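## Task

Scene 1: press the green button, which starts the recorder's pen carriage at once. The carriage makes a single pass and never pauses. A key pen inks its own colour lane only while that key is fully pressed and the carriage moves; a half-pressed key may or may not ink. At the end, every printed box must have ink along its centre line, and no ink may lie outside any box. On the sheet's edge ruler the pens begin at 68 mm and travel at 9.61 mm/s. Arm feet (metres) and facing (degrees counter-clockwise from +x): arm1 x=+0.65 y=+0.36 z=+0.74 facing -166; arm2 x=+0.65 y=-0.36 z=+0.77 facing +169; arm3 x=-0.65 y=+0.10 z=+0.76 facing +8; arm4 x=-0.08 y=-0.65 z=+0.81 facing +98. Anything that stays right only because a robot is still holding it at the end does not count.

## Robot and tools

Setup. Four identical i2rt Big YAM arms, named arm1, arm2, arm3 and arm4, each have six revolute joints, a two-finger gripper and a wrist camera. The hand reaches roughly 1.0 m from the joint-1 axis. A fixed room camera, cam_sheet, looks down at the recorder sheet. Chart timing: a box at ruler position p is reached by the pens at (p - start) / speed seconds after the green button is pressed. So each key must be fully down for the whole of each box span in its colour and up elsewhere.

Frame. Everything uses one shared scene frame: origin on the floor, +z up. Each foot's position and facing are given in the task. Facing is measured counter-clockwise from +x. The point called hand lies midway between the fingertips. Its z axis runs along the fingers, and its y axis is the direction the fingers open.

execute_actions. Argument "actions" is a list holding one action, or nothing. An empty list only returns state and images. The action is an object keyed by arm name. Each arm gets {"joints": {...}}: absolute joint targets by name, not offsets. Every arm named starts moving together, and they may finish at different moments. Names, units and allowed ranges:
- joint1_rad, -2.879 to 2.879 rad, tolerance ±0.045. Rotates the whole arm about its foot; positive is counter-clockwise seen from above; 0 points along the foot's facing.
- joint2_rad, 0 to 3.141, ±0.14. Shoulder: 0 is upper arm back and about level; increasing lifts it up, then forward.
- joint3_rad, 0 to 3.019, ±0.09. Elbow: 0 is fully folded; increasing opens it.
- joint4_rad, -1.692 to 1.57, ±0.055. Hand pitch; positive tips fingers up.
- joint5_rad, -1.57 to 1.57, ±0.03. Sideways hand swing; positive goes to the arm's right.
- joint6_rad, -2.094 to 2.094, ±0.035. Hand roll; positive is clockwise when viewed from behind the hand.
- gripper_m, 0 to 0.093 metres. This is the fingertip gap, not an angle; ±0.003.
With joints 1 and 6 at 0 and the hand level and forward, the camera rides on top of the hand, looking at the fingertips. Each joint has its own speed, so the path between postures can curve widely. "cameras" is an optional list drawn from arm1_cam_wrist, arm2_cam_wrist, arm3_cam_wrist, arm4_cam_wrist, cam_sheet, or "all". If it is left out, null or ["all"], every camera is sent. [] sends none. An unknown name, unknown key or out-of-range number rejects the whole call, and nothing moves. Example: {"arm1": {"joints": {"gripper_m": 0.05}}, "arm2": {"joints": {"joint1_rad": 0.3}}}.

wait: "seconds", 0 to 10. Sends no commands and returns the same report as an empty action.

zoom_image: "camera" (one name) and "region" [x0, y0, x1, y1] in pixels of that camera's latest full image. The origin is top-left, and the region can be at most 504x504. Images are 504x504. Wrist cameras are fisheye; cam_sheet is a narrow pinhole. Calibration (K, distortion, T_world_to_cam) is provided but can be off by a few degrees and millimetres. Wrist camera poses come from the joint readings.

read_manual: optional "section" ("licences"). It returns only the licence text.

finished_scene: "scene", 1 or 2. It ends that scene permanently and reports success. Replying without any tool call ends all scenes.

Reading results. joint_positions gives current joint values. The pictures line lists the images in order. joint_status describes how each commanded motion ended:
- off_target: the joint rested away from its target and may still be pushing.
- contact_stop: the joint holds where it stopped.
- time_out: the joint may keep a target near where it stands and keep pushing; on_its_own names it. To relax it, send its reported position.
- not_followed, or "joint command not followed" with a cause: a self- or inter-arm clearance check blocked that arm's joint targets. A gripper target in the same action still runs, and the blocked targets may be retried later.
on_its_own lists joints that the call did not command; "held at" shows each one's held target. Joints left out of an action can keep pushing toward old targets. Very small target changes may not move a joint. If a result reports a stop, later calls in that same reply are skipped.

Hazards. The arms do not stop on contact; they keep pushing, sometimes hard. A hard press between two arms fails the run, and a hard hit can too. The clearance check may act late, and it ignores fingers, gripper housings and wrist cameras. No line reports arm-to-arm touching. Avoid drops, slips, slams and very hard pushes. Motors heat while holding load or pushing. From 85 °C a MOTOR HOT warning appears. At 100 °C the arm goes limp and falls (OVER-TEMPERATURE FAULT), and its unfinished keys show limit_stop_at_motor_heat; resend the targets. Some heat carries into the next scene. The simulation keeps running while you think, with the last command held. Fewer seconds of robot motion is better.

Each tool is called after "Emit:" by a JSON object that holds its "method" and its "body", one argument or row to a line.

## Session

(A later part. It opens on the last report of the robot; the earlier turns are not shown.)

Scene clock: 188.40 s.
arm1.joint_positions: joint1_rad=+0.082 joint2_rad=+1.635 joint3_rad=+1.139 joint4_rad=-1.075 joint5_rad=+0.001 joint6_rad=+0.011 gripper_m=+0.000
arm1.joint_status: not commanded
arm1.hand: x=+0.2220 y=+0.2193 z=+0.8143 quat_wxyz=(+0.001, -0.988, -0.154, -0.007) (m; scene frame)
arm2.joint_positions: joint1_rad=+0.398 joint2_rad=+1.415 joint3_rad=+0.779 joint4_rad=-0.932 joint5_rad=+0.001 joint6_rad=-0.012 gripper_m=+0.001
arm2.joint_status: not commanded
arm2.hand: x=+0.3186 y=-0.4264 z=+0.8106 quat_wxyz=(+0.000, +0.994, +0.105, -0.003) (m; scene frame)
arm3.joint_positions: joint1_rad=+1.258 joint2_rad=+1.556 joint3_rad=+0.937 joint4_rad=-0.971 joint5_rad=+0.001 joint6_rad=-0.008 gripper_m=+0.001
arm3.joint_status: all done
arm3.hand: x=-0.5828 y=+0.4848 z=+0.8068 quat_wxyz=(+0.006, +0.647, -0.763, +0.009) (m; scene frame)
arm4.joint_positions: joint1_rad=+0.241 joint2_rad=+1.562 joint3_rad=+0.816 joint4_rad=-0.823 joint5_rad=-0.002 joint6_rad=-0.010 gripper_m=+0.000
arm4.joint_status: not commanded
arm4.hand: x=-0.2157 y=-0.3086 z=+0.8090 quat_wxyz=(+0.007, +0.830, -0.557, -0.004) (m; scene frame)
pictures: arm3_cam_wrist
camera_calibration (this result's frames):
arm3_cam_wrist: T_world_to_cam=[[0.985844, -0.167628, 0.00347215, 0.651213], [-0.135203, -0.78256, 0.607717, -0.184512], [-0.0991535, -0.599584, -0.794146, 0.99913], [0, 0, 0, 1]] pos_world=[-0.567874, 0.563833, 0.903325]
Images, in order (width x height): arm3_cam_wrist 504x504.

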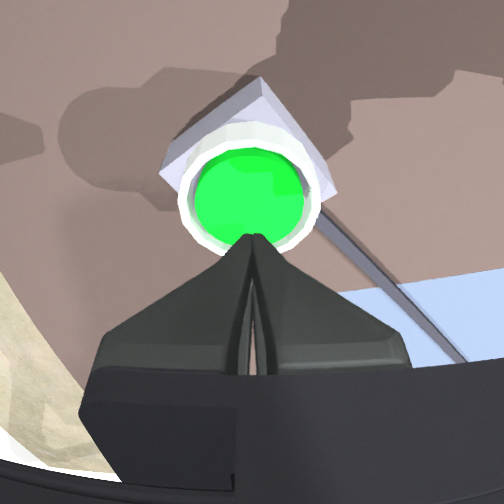

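Emit:
{"method": "execute_actions", "body": {
  "actions": [
    {"arm3":{"joints":{"joint2_rad":1.68,"joint3_rad":0.91,"joint4_rad":-0.86}}}
  ],
  "cameras": ["arm3_cam_wrist","cam_sheet"]
}}

Emit:
{"method": "execute_actions", "body": {
  "actions": [
    {"arm3":{"joints":{"joint2_rad":1.542,"joint3_rad":1.29,"joint4_rad":-1.319}}}
  ],
  "cameras": ["cam_sheet"]
}}

Emit:
{"method": "execute_actions", "body": {
  "actions": [
    {"arm3":{"joints":{"joint1_rad":0.385}}}
  ],
  "cameras": []
}}

Emit:
{"method": "execute_actions", "body": {
  "actions": [
    {"arm3":{"joints":{"joint2_rad":1.69,"joint3_rad":1.13,"joint4_rad":-1.025}}}
  ],
  "cameras": ["cam_sheet"]
}}

Emit:
{"method": "wait", "body": {
  "seconds": 10
}}

Emit:
{"method": "wait", "body": {
  "seconds": 10
}}

Emit:
{"method": "wait", "body": {
  "seconds": 3.5
}}

Emit:
{"method": "execute_actions", "body": {
  "actions": [
    {"arm1":{"joints":{"joint2_rad":1.77,"joint3_rad":1.11,"joint4_rad":-0.94}},"arm2":{"joints":{"joint2_rad":1.57,"joint3_rad":0.77,"joint4_rad":-0.83}},"arm3":{"joints":{"joint2_rad":1.82,"joint3_rad":1.09,"joint4_rad":-0.905}},"arm4":{"joints":{"joint2_rad":1.74,"joint3_rad":0.812,"joint4_rad":-0.7}}}
  ],
  "cameras": ["cam_sheet"]
}}

Emit:
{"method": "wait", "body": {
  "seconds": 0.7
}}

Emit:
{"method": "execute_actions", "body": {
  "actions": [
    {"arm1":{"joints":{"joint2_rad":1.63,"joint3_rad":1.159,"joint4_rad":-1.085}},"arm2":{"joints":{"joint2_rad":1.42,"joint3_rad":0.78,"joint4_rad":-0.94}},"arm3":{"joints":{"joint2_rad":1.69,"joint3_rad":1.151,"joint4_rad":-1.025}},"arm4":{"joints":{"joint2_rad":1.565,"joint3_rad":0.82,"joint4_rad":-0.83}}}
  ],
  "cameras": ["cam_sheet"]
}}

Emit:
{"method": "wait", "body": {
  "seconds": 5
}}

Scene clock: 201.07 s.
arm1.joint_positions: joint1_rad=+0.082 joint2_rad=+1.635 joint3_rad=+1.139 joint4_rad=-1.075 joint5_rad=+0.001 joint6_rad=+0.011 gripper_m=+0.000
arm1.joint_status: not commanded
arm1.hand: x=+0.2220 y=+0.2193 z=+0.8143 quat_wxyz=(+0.001, -0.988, -0.154, -0.007) (m; scene frame)
arm2.joint_positions: joint1_rad=+0.398 joint2_rad=+1.415 joint3_rad=+0.779 joint4_rad=-0.932 joint5_rad=+0.001 joint6_rad=-0.012 gripper_m=+0.001
arm2.joint_status: not commanded
arm2.hand: x=+0.3186 y=-0.4264 z=+0.8106 quat_wxyz=(+0.000, +0.994, +0.105, -0.003) (m; scene frame)
arm3.joint_positions: joint1_rad=+1.258 joint2_rad=+1.634 joint3_rad=+0.930 joint4_rad=-0.879 joint5_rad=+0.001 joint6_rad=-0.008 gripper_m=+0.001
arm3.joint_status: all done
arm3.hand: x=-0.5808 y=+0.4957 z=+0.7752 quat_wxyz=(+0.003, +0.647, -0.763, +0.007) (m; scene frame)
arm4.joint_positions: joint1_rad=+0.241 joint2_rad=+1.562 joint3_rad=+0.816 joint4_rad=-0.823 joint5_rad=-0.002 joint6_rad=-0.010 gripper_m=+0.000
arm4.joint_status: not commanded
arm4.hand: x=-0.2157 y=-0.3086 z=+0.8090 quat_wxyz=(+0.007, +0.830, -0.557, -0.004) (m; scene frame)
pictures: arm3_cam_wrist, cam_sheet
camera_calibration (this result's frames):
arm3_cam_wrist: T_world_to_cam=[[0.985845, -0.167621, 0.00349508, 0.651126], [-0.135926, -0.786884, 0.601945, -0.15024], [-0.0981486, -0.5939, -0.79853, 0.98188], [0, 0, 0, 1]] pos_world=[-0.56596, 0.57406, 0.872221]
Images, in order (width x height): arm3_cam_wrist 504x504, cam_sheet 504x504.

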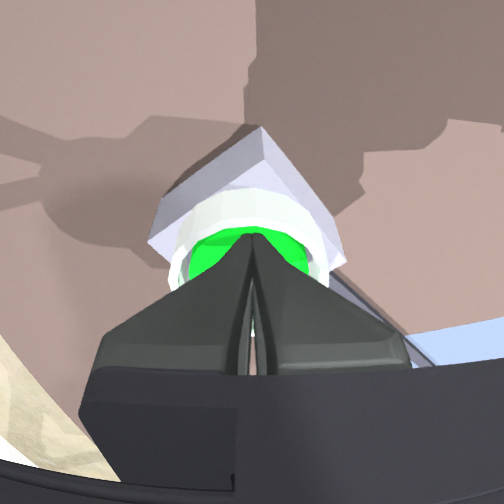

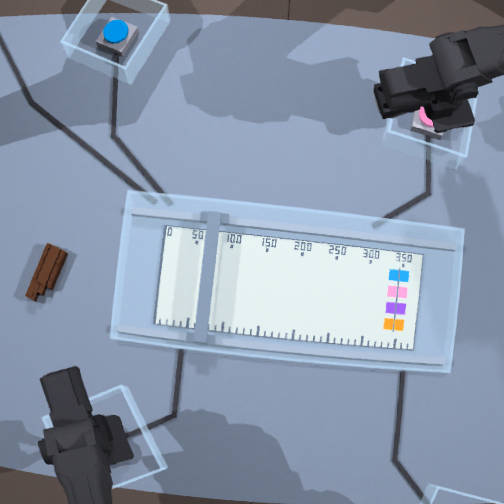

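Scene clock: 202.27 s.
arm1.joint_positions: joint1_rad=+0.082 joint2_rad=+1.635 joint3_rad=+1.139 joint4_rad=-1.075 joint5_rad=+0.001 joint6_rad=+0.011 gripper_m=+0.000
arm1.joint_status: not commanded
arm1.hand: x=+0.2220 y=+0.2193 z=+0.8143 quat_wxyz=(+0.001, -0.988, -0.154, -0.007) (m; scene frame)
arm2.joint_positions: joint1_rad=+0.398 joint2_rad=+1.415 joint3_rad=+0.779 joint4_rad=-0.932 joint5_rad=+0.001 joint6_rad=-0.012 gripper_m=+0.001
arm2.joint_status: not commanded
arm2.hand: x=+0.3186 y=-0.4264 z=+0.8106 quat_wxyz=(+0.000, +0.994, +0.105, -0.003) (m; scene frame)
arm3.joint_positions: joint1_rad=+1.258 joint2_rad=+1.527 joint3_rad=+1.264 joint4_rad=-1.308 joint5_rad=+0.001 joint6_rad=-0.008 gripper_m=+0.001
arm3.joint_status: all done
arm3.hand: x=-0.5746 y=+0.5355 z=+0.9307 quat_wxyz=(-0.001, +0.647, -0.763, +0.003) (m; scene frame)
arm4.joint_positions: joint1_rad=+0.241 joint2_rad=+1.562 joint3_rad=+0.816 joint4_rad=-0.823 joint5_rad=-0.002 joint6_rad=-0.010 gripper_m=+0.000
arm4.joint_status: not commanded
arm4.hand: x=-0.2157 y=-0.3086 z=+0.8090 quat_wxyz=(+0.007, +0.830, -0.557, -0.004) (m; scene frame)
pictures: cam_sheet
Images, in order (width x height): cam_sheet 504x504.

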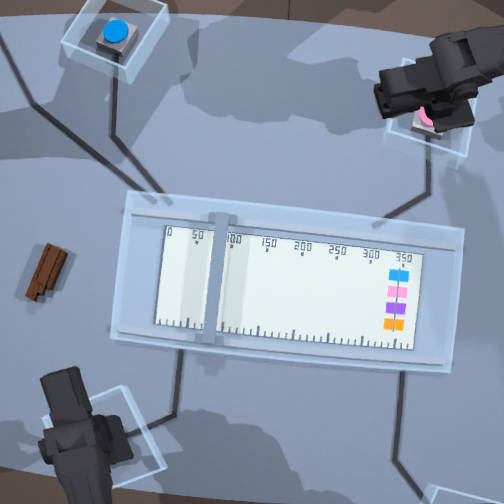

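Scene clock: 203.70 s.
arm1.joint_positions: joint1_rad=+0.082 joint2_rad=+1.635 joint3_rad=+1.139 joint4_rad=-1.075 joint5_rad=+0.001 joint6_rad=+0.011 gripper_m=+0.000
arm1.joint_status: not commanded
arm1.hand: x=+0.2220 y=+0.2193 z=+0.8143 quat_wxyz=(+0.001, -0.988, -0.154, -0.007) (m; scene frame)
arm2.joint_positions: joint1_rad=+0.398 joint2_rad=+1.415 joint3_rad=+0.779 joint4_rad=-0.932 joint5_rad=+0.001 joint6_rad=-0.012 gripper_m=+0.001
arm2.joint_status: not commanded
arm2.hand: x=+0.3186 y=-0.4264 z=+0.8106 quat_wxyz=(+0.000, +0.994, +0.105, -0.003) (m; scene frame)
arm3.joint_positions: joint1_rad=+0.385 joint2_rad=+1.529 joint3_rad=+1.264 joint4_rad=-1.308 joint5_rad=+0.001 joint6_rad=-0.008 gripper_m=+0.001
arm3.joint_status: all done
arm3.hand: x=-0.2686 y=+0.3221 z=+0.9316 quat_wxyz=(-0.001, +0.264, -0.964, +0.002) (m; scene frame)
arm4.joint_positions: joint1_rad=+0.241 joint2_rad=+1.562 joint3_rad=+0.816 joint4_rad=-0.823 joint5_rad=-0.002 joint6_rad=-0.010 gripper_m=+0.000
arm4.joint_status: not commanded
arm4.hand: x=-0.2157 y=-0.3086 z=+0.8090 quat_wxyz=(+0.007, +0.830, -0.557, -0.004) (m; scene frame)
pictures: none
No camera images: the call's "cameras" was empty. Leave "cameras" out to get every camera's image.

Scene clock: 204.83 s.
arm1.joint_positions: joint1_rad=+0.082 joint2_rad=+1.635 joint3_rad=+1.139 joint4_rad=-1.075 joint5_rad=+0.001 joint6_rad=+0.011 gripper_m=+0.000
arm1.joint_status: not commanded
arm1.hand: x=+0.2220 y=+0.2193 z=+0.8143 quat_wxyz=(+0.001, -0.988, -0.154, -0.007) (m; scene frame)
arm2.joint_positions: joint1_rad=+0.398 joint2_rad=+1.415 joint3_rad=+0.779 joint4_rad=-0.932 joint5_rad=+0.001 joint6_rad=-0.012 gripper_m=+0.001
arm2.joint_status: not commanded
arm2.hand: x=+0.3186 y=-0.4264 z=+0.8106 quat_wxyz=(+0.000, +0.994, +0.105, -0.003) (m; scene frame)
arm3.joint_positions: joint1_rad=+0.385 joint2_rad=+1.697 joint3_rad=+1.118 joint4_rad=-1.036 joint5_rad=+0.001 joint6_rad=-0.008 gripper_m=+0.001
arm3.joint_status: all done
arm3.hand: x=-0.2647 y=+0.3237 z=+0.8087 quat_wxyz=(+0.020, +0.264, -0.964, +0.008) (m; scene frame)
arm4.joint_positions: joint1_rad=+0.241 joint2_rad=+1.562 joint3_rad=+0.816 joint4_rad=-0.823 joint5_rad=-0.002 joint6_rad=-0.010 gripper_m=+0.000
arm4.joint_status: not commanded
arm4.hand: x=-0.2157 y=-0.3086 z=+0.8090 quat_wxyz=(+0.007, +0.830, -0.557, -0.004) (m; scene frame)
pictures: cam_sheet
Images, in order (width x height): cam_sheet 504x504.

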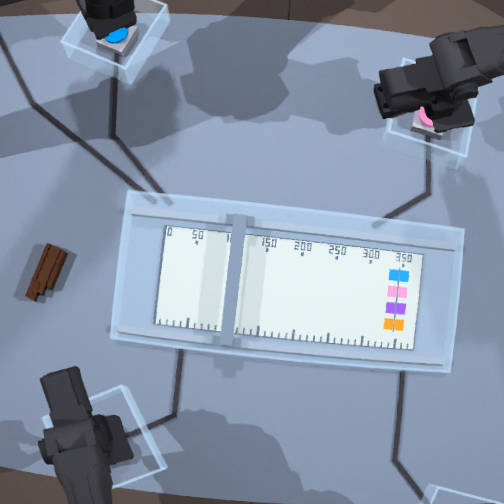

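Scene clock: 214.83 s.
arm1.joint_positions: joint1_rad=+0.082 joint2_rad=+1.635 joint3_rad=+1.139 joint4_rad=-1.075 joint5_rad=+0.001 joint6_rad=+0.011 gripper_m=+0.000
arm1.joint_status: not commanded
arm1.hand: x=+0.2220 y=+0.2193 z=+0.8143 quat_wxyz=(+0.001, -0.988, -0.154, -0.007) (m; scene frame)
arm2.joint_positions: joint1_rad=+0.398 joint2_rad=+1.415 joint3_rad=+0.779 joint4_rad=-0.932 joint5_rad=+0.001 joint6_rad=-0.012 gripper_m=+0.001
arm2.joint_status: not commanded
arm2.hand: x=+0.3186 y=-0.4264 z=+0.8106 quat_wxyz=(+0.000, +0.994, +0.105, -0.003) (m; scene frame)
arm3.joint_positions: joint1_rad=+0.385 joint2_rad=+1.697 joint3_rad=+1.118 joint4_rad=-1.036 joint5_rad=+0.001 joint6_rad=-0.008 gripper_m=+0.001
arm3.joint_status: all done
arm3.hand: x=-0.2647 y=+0.3237 z=+0.8087 quat_wxyz=(+0.020, +0.264, -0.964, +0.008) (m; scene frame)
arm4.joint_positions: joint1_rad=+0.241 joint2_rad=+1.562 joint3_rad=+0.816 joint4_rad=-0.823 joint5_rad=-0.002 joint6_rad=-0.010 gripper_m=+0.000
arm4.joint_status: not commanded
arm4.hand: x=-0.2157 y=-0.3086 z=+0.8090 quat_wxyz=(+0.007, +0.830, -0.557, -0.004) (m; scene frame)
wait: 10.00 s; at rest by 0.27 s
pictures: arm1_cam_wrist, arm2_cam_wrist, arm3_cam_wrist, arm4_cam_wrist, cam_sheet
camera_calibration (this result's frames):
arm1_cam_wrist: T_world_to_cam=[[-0.312705, 0.949838, -0.00493455, -0.132007], [0.765325, 0.25503, 0.590963, -0.698591], [0.562577, 0.18102, -0.806684, 0.617839], [0, 0, 0, 1]] pos_world=[0.145788, 0.191706, 0.910591]
arm2_cam_wrist: T_world_to_cam=[[-0.182533, 0.9832, 0.000244585, 0.475421], [0.799469, 0.148278, 0.582119, -0.660084], [0.572303, 0.106451, -0.813104, 0.643712], [0, 0, 0, 1]] pos_world=[0.246099, -0.438082, 0.907536]
arm3_cam_wrist: T_world_to_cam=[[0.505766, -0.862667, 0.00258109, 0.409279], [-0.67443, -0.393537, 0.624718, -0.551124], [-0.537908, -0.317702, -0.780846, 0.717386], [0, 0, 0, 1]] pos_world=[-0.192806, 0.364098, 0.903409]
arm4_cam_wrist: T_world_to_cam=[[0.925336, 0.378893, -0.0138603, 0.325351], [0.311525, -0.738954, 0.59741, -0.640809], [0.216113, -0.557123, -0.801816, 0.649255], [0, 0, 0, 1]] pos_world=[-0.241744, -0.235087, 0.907918]
Images, in order (width x height): arm1_cam_wrist 504x504, arm2_cam_wrist 504x504, arm3_cam_wrist 504x504, arm4_cam_wrist 504x504, cam_sheet 504x504.

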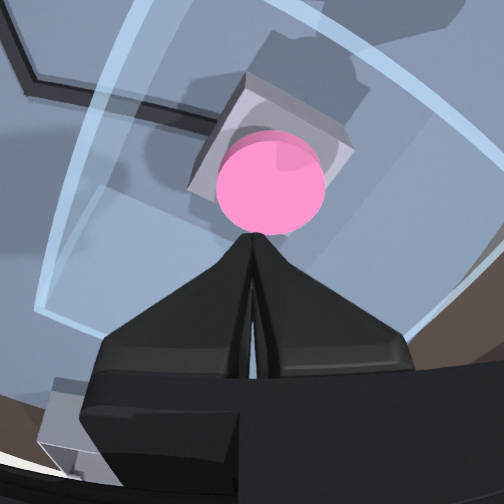

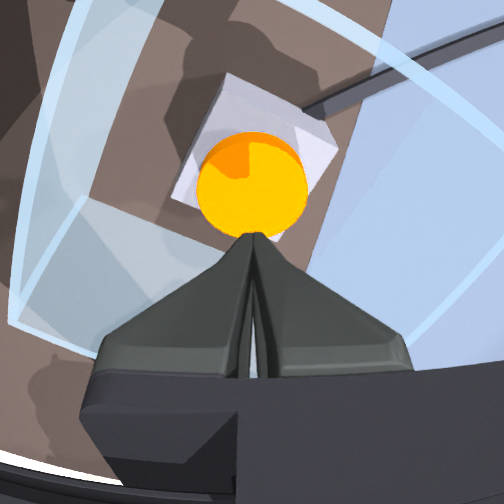

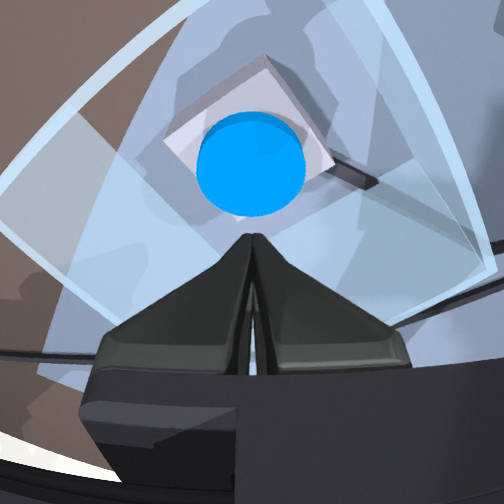

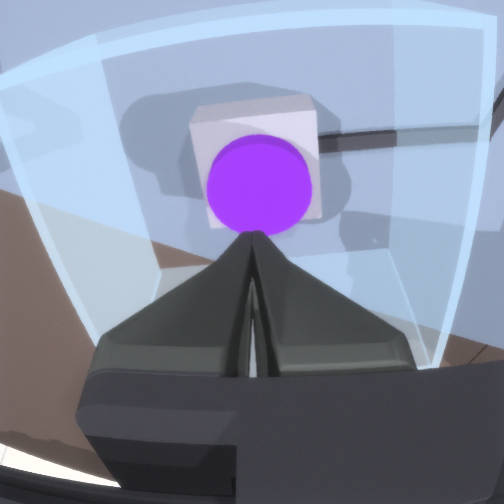

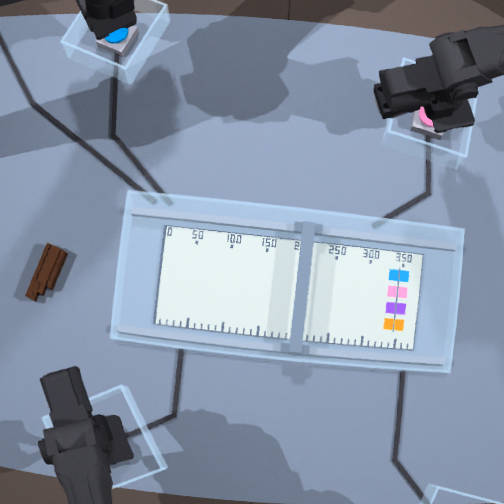

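Scene clock: 224.83 s.
arm1.joint_positions: joint1_rad=+0.082 joint2_rad=+1.635 joint3_rad=+1.139 joint4_rad=-1.075 joint5_rad=+0.001 joint6_rad=+0.011 gripper_m=+0.000
arm1.joint_status: not commanded
arm1.hand: x=+0.2220 y=+0.2193 z=+0.8143 quat_wxyz=(+0.001, -0.988, -0.154, -0.007) (m; scene frame)
arm2.joint_positions: joint1_rad=+0.398 joint2_rad=+1.415 joint3_rad=+0.779 joint4_rad=-0.932 joint5_rad=+0.001 joint6_rad=-0.012 gripper_m=+0.001
arm2.joint_status: not commanded
arm2.hand: x=+0.3186 y=-0.4264 z=+0.8106 quat_wxyz=(+0.000, +0.994, +0.105, -0.003) (m; scene frame)
arm3.joint_positions: joint1_rad=+0.385 joint2_rad=+1.697 joint3_rad=+1.118 joint4_rad=-1.036 joint5_rad=+0.001 joint6_rad=-0.008 gripper_m=+0.001
arm3.joint_status: all done
arm3.hand: x=-0.2647 y=+0.3237 z=+0.8087 quat_wxyz=(+0.020, +0.264, -0.964, +0.008) (m; scene frame)
arm4.joint_positions: joint1_rad=+0.241 joint2_rad=+1.562 joint3_rad=+0.816 joint4_rad=-0.823 joint5_rad=-0.002 joint6_rad=-0.010 gripper_m=+0.000
arm4.joint_status: not commanded
arm4.hand: x=-0.2157 y=-0.3086 z=+0.8090 quat_wxyz=(+0.007, +0.830, -0.557, -0.004) (m; scene frame)
wait: 10.00 s; at rest by 0.27 s
pictures: arm1_cam_wrist, arm2_cam_wrist, arm3_cam_wrist, arm4_cam_wrist, cam_sheet
camera_calibration (this result's frames):
arm1_cam_wrist: T_world_to_cam=[[-0.312705, 0.949838, -0.00493455, -0.132007], [0.765325, 0.25503, 0.590963, -0.698591], [0.562577, 0.18102, -0.806684, 0.617839], [0, 0, 0, 1]] pos_world=[0.145788, 0.191706, 0.910591]
arm2_cam_wrist: T_world_to_cam=[[-0.182533, 0.9832, 0.000244585, 0.475421], [0.799469, 0.148278, 0.582119, -0.660084], [0.572303, 0.106451, -0.813104, 0.643712], [0, 0, 0, 1]] pos_world=[0.246099, -0.438082, 0.907536]
arm3_cam_wrist: T_world_to_cam=[[0.505766, -0.862667, 0.00258109, 0.409279], [-0.67443, -0.393537, 0.624718, -0.551124], [-0.537908, -0.317702, -0.780846, 0.717386], [0, 0, 0, 1]] pos_world=[-0.192806, 0.364098, 0.903409]
arm4_cam_wrist: T_world_to_cam=[[0.925336, 0.378893, -0.0138603, 0.325351], [0.311525, -0.738954, 0.59741, -0.640809], [0.216113, -0.557123, -0.801816, 0.649255], [0, 0, 0, 1]] pos_world=[-0.241744, -0.235087, 0.907918]
Images, in order (width x height): arm1_cam_wrist 504x504, arm2_cam_wrist 504x504, arm3_cam_wrist 504x504, arm4_cam_wrist 504x504, cam_sheet 504x504.

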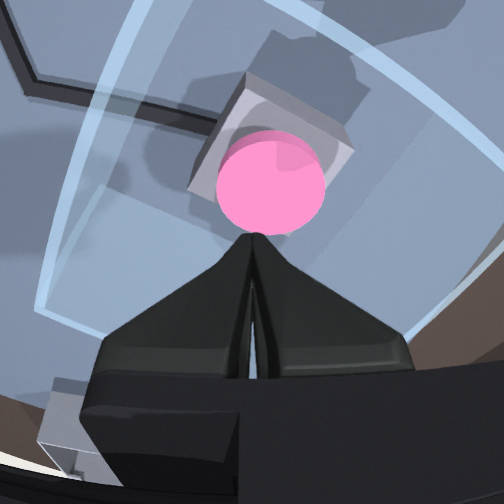

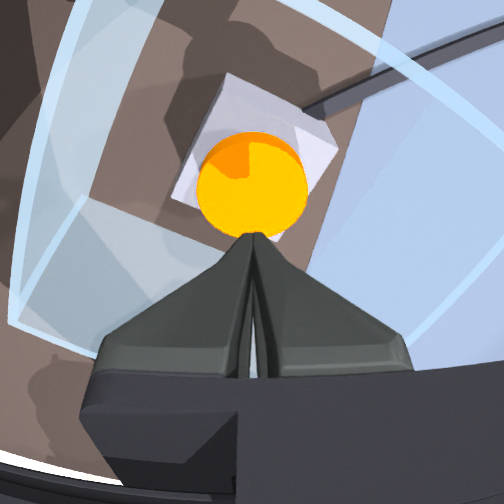

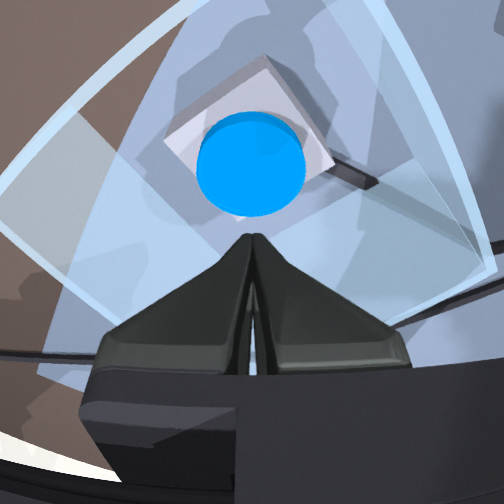

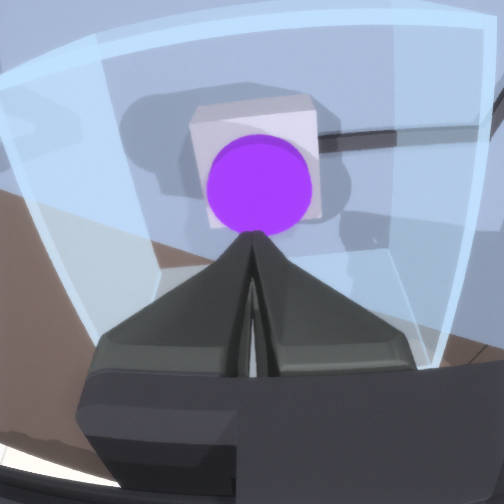

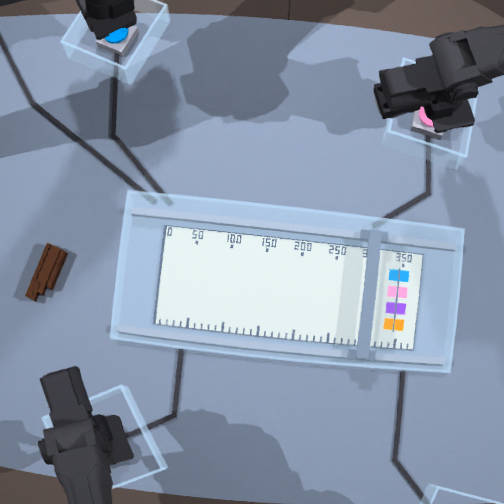

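Scene clock: 228.33 s.
arm1.joint_positions: joint1_rad=+0.082 joint2_rad=+1.635 joint3_rad=+1.139 joint4_rad=-1.075 joint5_rad=+0.001 joint6_rad=+0.011 gripper_m=+0.000
arm1.joint_status: not commanded
arm1.hand: x=+0.2220 y=+0.2193 z=+0.8143 quat_wxyz=(+0.001, -0.988, -0.154, -0.007) (m; scene frame)
arm2.joint_positions: joint1_rad=+0.398 joint2_rad=+1.415 joint3_rad=+0.779 joint4_rad=-0.932 joint5_rad=+0.001 joint6_rad=-0.012 gripper_m=+0.001
arm2.joint_status: not commanded
arm2.hand: x=+0.3186 y=-0.4264 z=+0.8106 quat_wxyz=(+0.000, +0.994, +0.105, -0.003) (m; scene frame)
arm3.joint_positions: joint1_rad=+0.385 joint2_rad=+1.697 joint3_rad=+1.118 joint4_rad=-1.036 joint5_rad=+0.001 joint6_rad=-0.008 gripper_m=+0.001
arm3.joint_status: all done
arm3.hand: x=-0.2647 y=+0.3237 z=+0.8087 quat_wxyz=(+0.020, +0.264, -0.964, +0.008) (m; scene frame)
arm4.joint_positions: joint1_rad=+0.241 joint2_rad=+1.562 joint3_rad=+0.816 joint4_rad=-0.823 joint5_rad=-0.002 joint6_rad=-0.010 gripper_m=+0.000
arm4.joint_status: not commanded
arm4.hand: x=-0.2157 y=-0.3086 z=+0.8090 quat_wxyz=(+0.007, +0.830, -0.557, -0.004) (m; scene frame)
wait: 3.50 s; at rest by 0.27 s
pictures: arm1_cam_wrist, arm2_cam_wrist, arm3_cam_wrist, arm4_cam_wrist, cam_sheet
camera_calibration (this result's frames):
arm1_cam_wrist: T_world_to_cam=[[-0.312705, 0.949838, -0.00493455, -0.132007], [0.765325, 0.25503, 0.590963, -0.698591], [0.562577, 0.18102, -0.806684, 0.617839], [0, 0, 0, 1]] pos_world=[0.145788, 0.191706, 0.910591]
arm2_cam_wrist: T_world_to_cam=[[-0.182533, 0.9832, 0.000244585, 0.475421], [0.799469, 0.148278, 0.582119, -0.660084], [0.572303, 0.106451, -0.813104, 0.643712], [0, 0, 0, 1]] pos_world=[0.246099, -0.438082, 0.907536]
arm3_cam_wrist: T_world_to_cam=[[0.505766, -0.862667, 0.00258109, 0.409279], [-0.67443, -0.393537, 0.624718, -0.551124], [-0.537908, -0.317702, -0.780846, 0.717386], [0, 0, 0, 1]] pos_world=[-0.192806, 0.364098, 0.903409]
arm4_cam_wrist: T_world_to_cam=[[0.925336, 0.378893, -0.0138603, 0.325351], [0.311525, -0.738954, 0.59741, -0.640809], [0.216113, -0.557123, -0.801816, 0.649255], [0, 0, 0, 1]] pos_world=[-0.241744, -0.235087, 0.907918]
Images, in order (width x height): arm1_cam_wrist 504x504, arm2_cam_wrist 504x504, arm3_cam_wrist 504x504, arm4_cam_wrist 504x504, cam_sheet 504x504.

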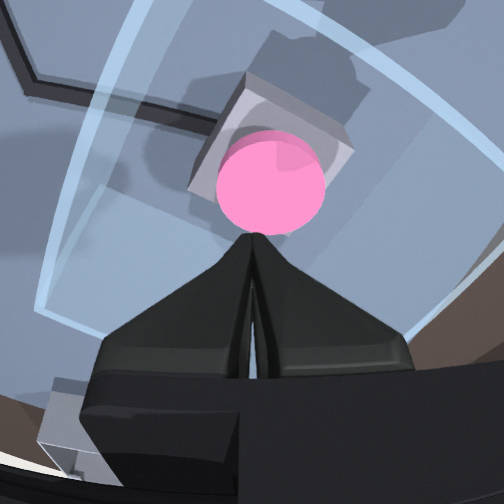

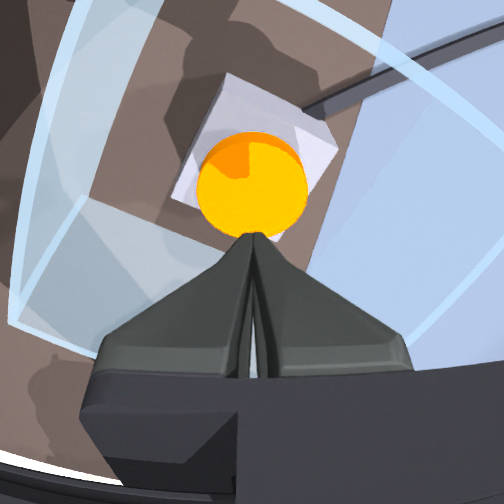

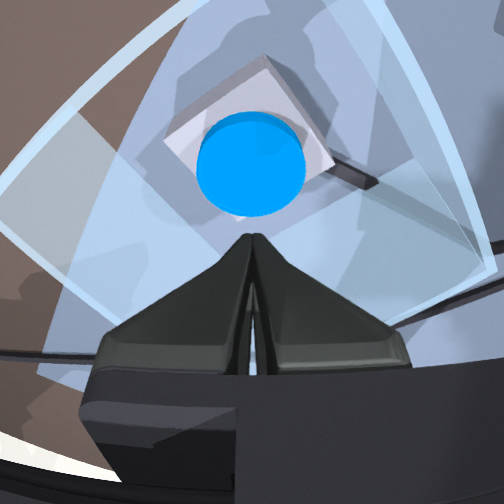

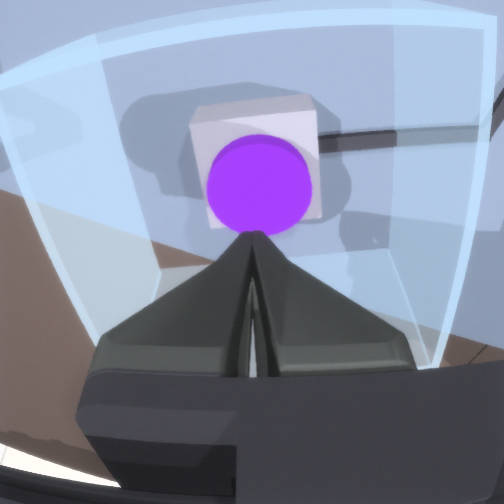

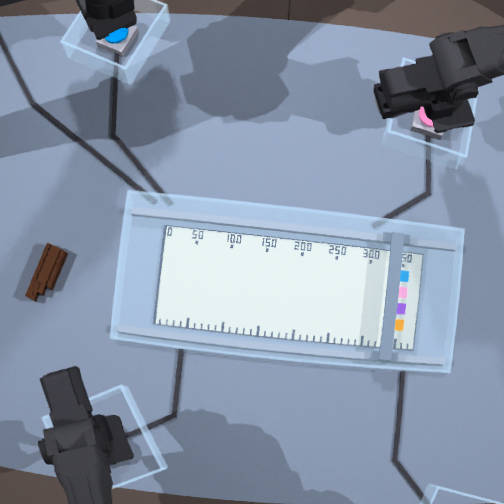

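Scene clock: 229.17 s.
arm1.joint_positions: joint1_rad=+0.082 joint2_rad=+1.713 joint3_rad=+1.138 joint4_rad=-0.959 joint5_rad=+0.000 joint6_rad=+0.011 gripper_m=+0.000
arm1.joint_status: all done
arm1.hand: x=+0.2009 y=+0.2122 z=+0.7800 quat_wxyz=(-0.003, -0.988, -0.154, +0.012) (m; scene frame)
arm2.joint_positions: joint1_rad=+0.398 joint2_rad=+1.516 joint3_rad=+0.785 joint4_rad=-0.854 joint5_rad=+0.001 joint6_rad=-0.012 gripper_m=+0.001
arm2.joint_status: all done
arm2.hand: x=+0.3073 y=-0.4287 z=+0.7795 quat_wxyz=(-0.001, +0.994, +0.105, +0.006) (m; scene frame)
arm3.joint_positions: joint1_rad=+0.385 joint2_rad=+1.774 joint3_rad=+1.110 joint4_rad=-0.919 joint5_rad=+0.001 joint6_rad=-0.008 gripper_m=+0.001
arm3.joint_status: all done
arm3.hand: x=-0.2499 y=+0.3322 z=+0.7721 quat_wxyz=(+0.004, +0.264, -0.964, +0.004) (m; scene frame)
arm4.joint_positions: joint1_rad=+0.241 joint2_rad=+1.681 joint3_rad=+0.825 joint4_rad=-0.723 joint5_rad=-0.002 joint6_rad=-0.010 gripper_m=+0.000
arm4.joint_status: all done
arm4.hand: x=-0.2206 y=-0.2977 z=+0.7693 quat_wxyz=(+0.010, +0.830, -0.557, +0.001) (m; scene frame)
pictures: cam_sheet
Images, in order (width x height): cam_sheet 504x504.

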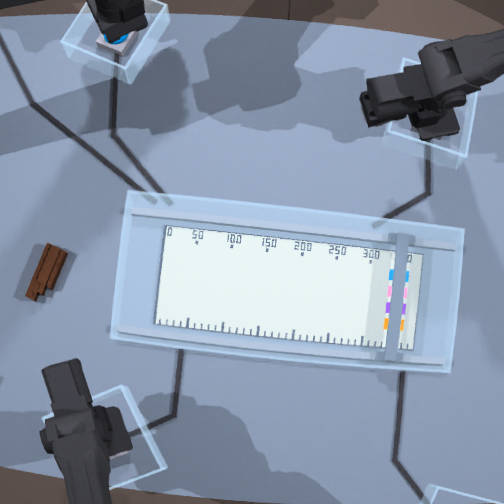

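Scene clock: 229.87 s.
arm1.joint_positions: joint1_rad=+0.082 joint2_rad=+1.713 joint3_rad=+1.138 joint4_rad=-0.959 joint5_rad=+0.000 joint6_rad=+0.011 gripper_m=+0.000
arm1.joint_status: all done
arm1.hand: x=+0.2009 y=+0.2122 z=+0.7800 quat_wxyz=(-0.003, -0.988, -0.154, +0.012) (m; scene frame)
arm2.joint_positions: joint1_rad=+0.398 joint2_rad=+1.516 joint3_rad=+0.785 joint4_rad=-0.854 joint5_rad=+0.001 joint6_rad=-0.012 gripper_m=+0.001
arm2.joint_status: all done
arm2.hand: x=+0.3073 y=-0.4287 z=+0.7795 quat_wxyz=(-0.001, +0.994, +0.105, +0.006) (m; scene frame)
arm3.joint_positions: joint1_rad=+0.385 joint2_rad=+1.774 joint3_rad=+1.110 joint4_rad=-0.919 joint5_rad=+0.001 joint6_rad=-0.008 gripper_m=+0.001
arm3.joint_status: all done
arm3.hand: x=-0.2499 y=+0.3322 z=+0.7721 quat_wxyz=(+0.004, +0.264, -0.964, +0.004) (m; scene frame)
arm4.joint_positions: joint1_rad=+0.241 joint2_rad=+1.681 joint3_rad=+0.825 joint4_rad=-0.723 joint5_rad=-0.002 joint6_rad=-0.010 gripper_m=+0.000
arm4.joint_status: all done
arm4.hand: x=-0.2206 y=-0.2977 z=+0.7693 quat_wxyz=(+0.010, +0.830, -0.557, +0.001) (m; scene frame)
wait: 0.70 s; at rest by 0.27 s
pictures: arm1_cam_wrist, arm2_cam_wrist, arm3_cam_wrist, arm4_cam_wrist, cam_sheet
camera_calibration (this result's frames):
arm1_cam_wrist: T_world_to_cam=[[-0.312849, 0.949786, -0.00573433, -0.131312], [0.785637, 0.262163, 0.560397, -0.642072], [0.53376, 0.170814, -0.828204, 0.628123], [0, 0, 0, 1]] pos_world=[0.128088, 0.185753, 0.879276]
arm2_cam_wrist: T_world_to_cam=[[-0.182535, 0.983199, 0.000524928, 0.475387], [0.789336, 0.146225, 0.596295, -0.641352], [0.5862, 0.109259, -0.802765, 0.614059], [0, 0, 0, 1]] pos_world=[0.233056, -0.44071, 0.875131]
arm3_cam_wrist: T_world_to_cam=[[0.505805, -0.862644, 0.00268304, 0.409096], [-0.691527, -0.403609, 0.599075, -0.496097], [-0.515705, -0.304871, -0.800688, 0.7161], [0, 0, 0, 1]] pos_world=[-0.18069, 0.370993, 0.869474]
arm4_cam_wrist: T_world_to_cam=[[0.925336, 0.378891, -0.0139587, 0.325303], [0.30942, -0.73337, 0.605332, -0.612415], [0.219118, -0.564455, -0.79585, 0.618392], [0, 0, 0, 1]] pos_world=[-0.247023, -0.223327, 0.867403]
Images, in order (width x height): arm1_cam_wrist 504x504, arm2_cam_wrist 504x504, arm3_cam_wrist 504x504, arm4_cam_wrist 504x504, cam_sheet 504x504.

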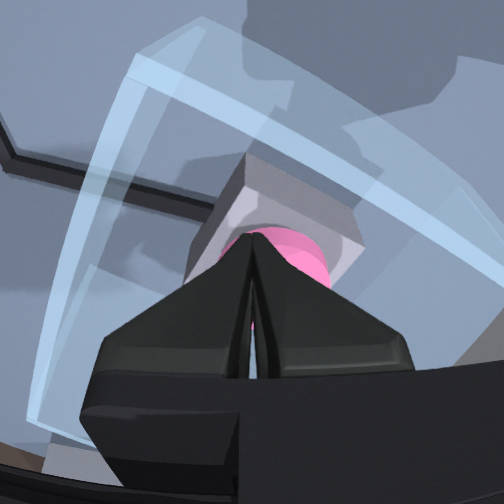

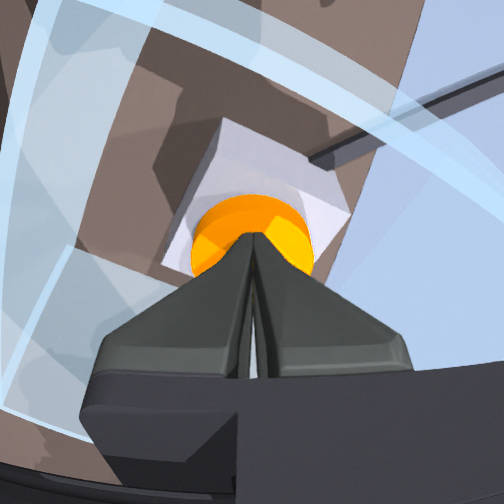

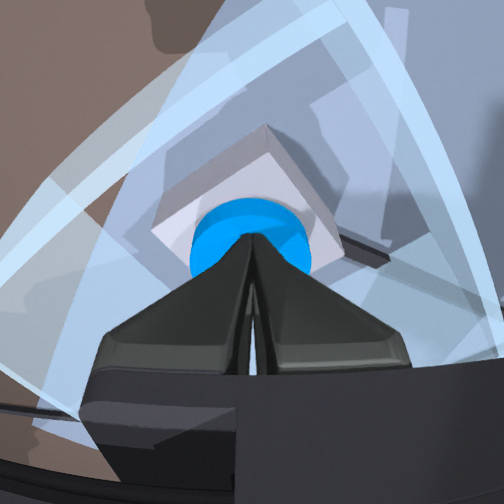

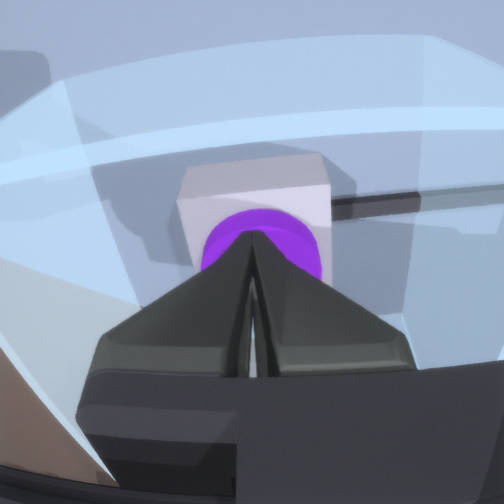

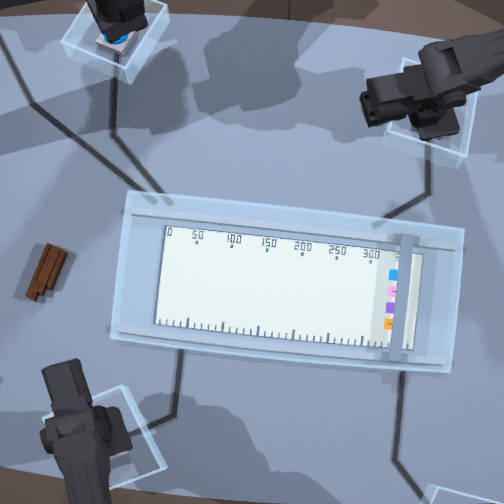

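Scene clock: 230.83 s.
arm1.joint_positions: joint1_rad=+0.082 joint2_rad=+1.636 joint3_rad=+1.139 joint4_rad=-1.075 joint5_rad=+0.000 joint6_rad=+0.011 gripper_m=+0.000
arm1.joint_status: all done
arm1.hand: x=+0.2221 y=+0.2192 z=+0.8141 quat_wxyz=(+0.001, -0.988, -0.154, -0.007) (m; scene frame)
arm2.joint_positions: joint1_rad=+0.398 joint2_rad=+1.415 joint3_rad=+0.779 joint4_rad=-0.932 joint5_rad=+0.001 joint6_rad=-0.012 gripper_m=+0.001
arm2.joint_status: all done
arm2.hand: x=+0.3186 y=-0.4264 z=+0.8106 quat_wxyz=(+0.000, +0.994, +0.105, -0.003) (m; scene frame)
arm3.joint_positions: joint1_rad=+0.385 joint2_rad=+1.683 joint3_rad=+1.115 joint4_rad=-1.015 joint5_rad=+0.001 joint6_rad=-0.008 gripper_m=+0.001
arm3.joint_status: all done
arm3.hand: x=-0.2605 y=+0.3262 z=+0.8135 quat_wxyz=(+0.004, +0.264, -0.964, +0.004) (m; scene frame)
arm4.joint_positions: joint1_rad=+0.241 joint2_rad=+1.562 joint3_rad=+0.816 joint4_rad=-0.823 joint5_rad=-0.002 joint6_rad=-0.010 gripper_m=+0.000
arm4.joint_status: all done
arm4.hand: x=-0.2157 y=-0.3086 z=+0.8089 quat_wxyz=(+0.007, +0.830, -0.557, -0.003) (m; scene frame)
pictures: cam_sheet
Images, in order (width x height): cam_sheet 504x504.

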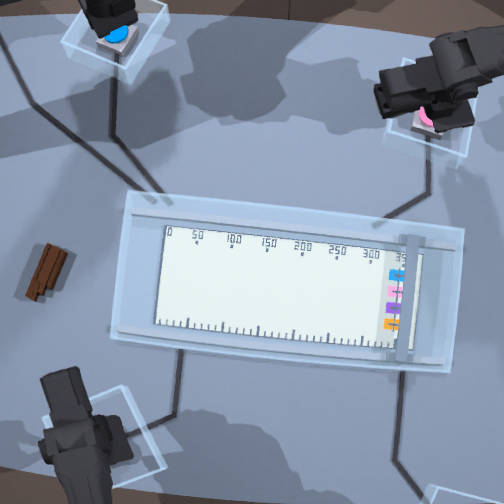

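Scene clock: 235.83 s.
arm1.joint_positions: joint1_rad=+0.082 joint2_rad=+1.636 joint3_rad=+1.139 joint4_rad=-1.075 joint5_rad=+0.000 joint6_rad=+0.011 gripper_m=+0.000
arm1.joint_status: all done
arm1.hand: x=+0.2221 y=+0.2192 z=+0.8141 quat_wxyz=(+0.001, -0.988, -0.154, -0.007) (m; scene frame)
arm2.joint_positions: joint1_rad=+0.398 joint2_rad=+1.415 joint3_rad=+0.779 joint4_rad=-0.932 joint5_rad=+0.001 joint6_rad=-0.012 gripper_m=+0.001
arm2.joint_status: all done
arm2.hand: x=+0.3186 y=-0.4264 z=+0.8106 quat_wxyz=(+0.000, +0.994, +0.105, -0.003) (m; scene frame)
arm3.joint_positions: joint1_rad=+0.385 joint2_rad=+1.683 joint3_rad=+1.115 joint4_rad=-1.015 joint5_rad=+0.001 joint6_rad=-0.008 gripper_m=+0.001
arm3.joint_status: all done
arm3.hand: x=-0.2605 y=+0.3262 z=+0.8135 quat_wxyz=(+0.004, +0.264, -0.964, +0.004) (m; scene frame)
arm4.joint_positions: joint1_rad=+0.241 joint2_rad=+1.562 joint3_rad=+0.816 joint4_rad=-0.823 joint5_rad=-0.002 joint6_rad=-0.010 gripper_m=+0.000
arm4.joint_status: all done
arm4.hand: x=-0.2157 y=-0.3086 z=+0.8089 quat_wxyz=(+0.007, +0.830, -0.557, -0.003) (m; scene frame)
wait: 5.00 s; at rest by 0.27 s
pictures: arm1_cam_wrist, arm2_cam_wrist, arm3_cam_wrist, arm4_cam_wrist, cam_sheet
camera_calibration (this result's frames):
arm1_cam_wrist: T_world_to_cam=[[-0.312692, 0.949837, -0.00569702, -0.131259], [0.764972, 0.25538, 0.591269, -0.69876], [0.563064, 0.180527, -0.806455, 0.617507], [0, 0, 0, 1]] pos_world=[0.145793, 0.191647, 0.910399]
arm2_cam_wrist: T_world_to_cam=[[-0.182533, 0.9832, 0.00023849, 0.475427], [0.799687, 0.148322, 0.581809, -0.659807], [0.571999, 0.10639, -0.813326, 0.644018], [0, 0, 0, 1]] pos_world=[0.246043, -0.438093, 0.907564]
arm3_cam_wrist: T_world_to_cam=[[0.505805, -0.862644, 0.00268184, 0.409191], [-0.69133, -0.403493, 0.599381, -0.530848], [-0.51597, -0.305024, -0.80046, 0.741718], [0, 0, 0, 1]] pos_world=[-0.191257, 0.365035, 0.910798]
arm4_cam_wrist: T_world_to_cam=[[0.925336, 0.378893, -0.0138641, 0.325355], [0.311444, -0.738741, 0.597716, -0.640968], [0.216229, -0.557406, -0.801588, 0.648873], [0, 0, 0, 1]] pos_world=[-0.241742, -0.235098, 0.907757]
Images, in order (width x height): arm1_cam_wrist 504x504, arm2_cam_wrist 504x504, arm3_cam_wrist 504x504, arm4_cam_wrist 504x504, cam_sheet 504x504.

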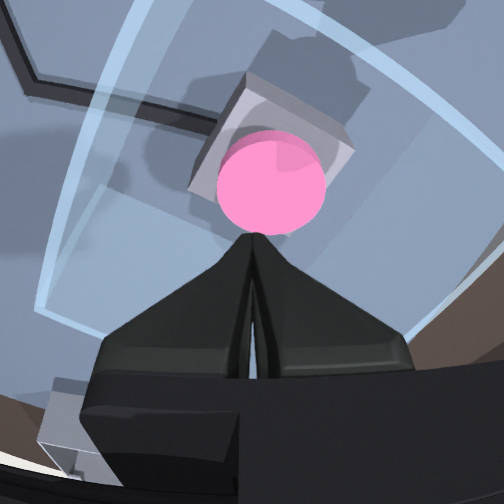

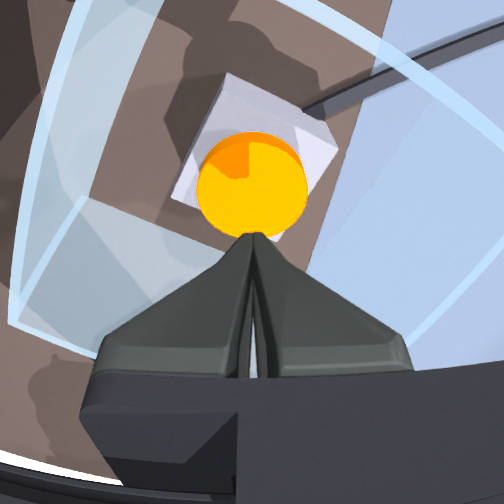

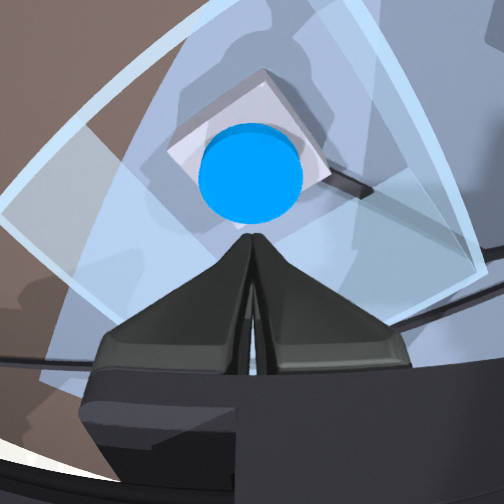

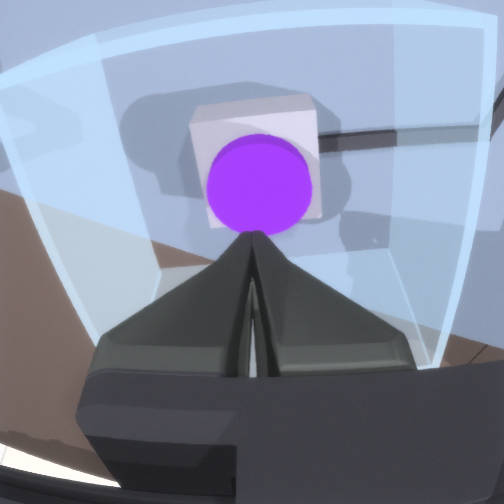

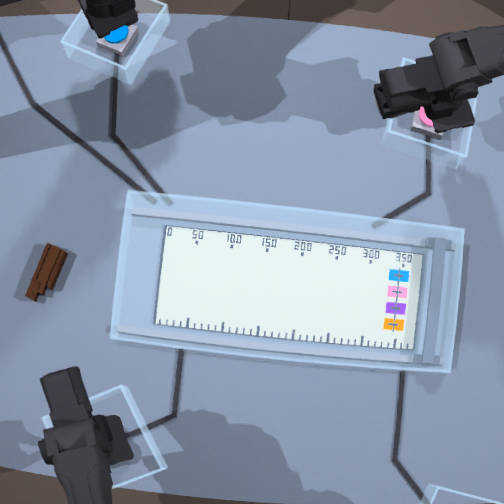

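Emit:
{"method": "zoom_image", "body": {
  "camera": "cam_sheet",
  "region": [340, 240, 450, 360]
}}

Region (340, 240, 450, 360) of cam_sheet's 504x504 image, scaled by 4.200, with more detail than that image has; it fills the left 462 columns of this view, and the rest is white.

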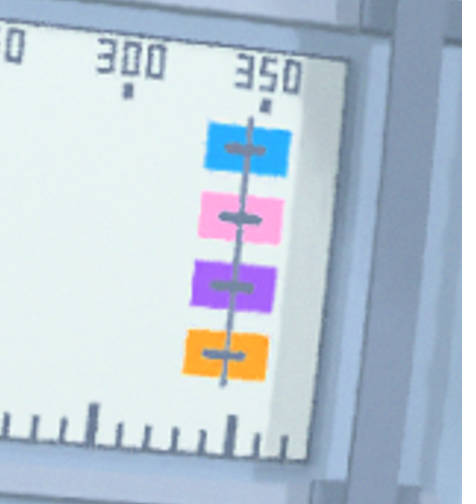

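Ink is centred in every box.

Emit:
{"method": "finished_scene", "body": {
  "scene": 1
}}

The scene is finished: the task was done.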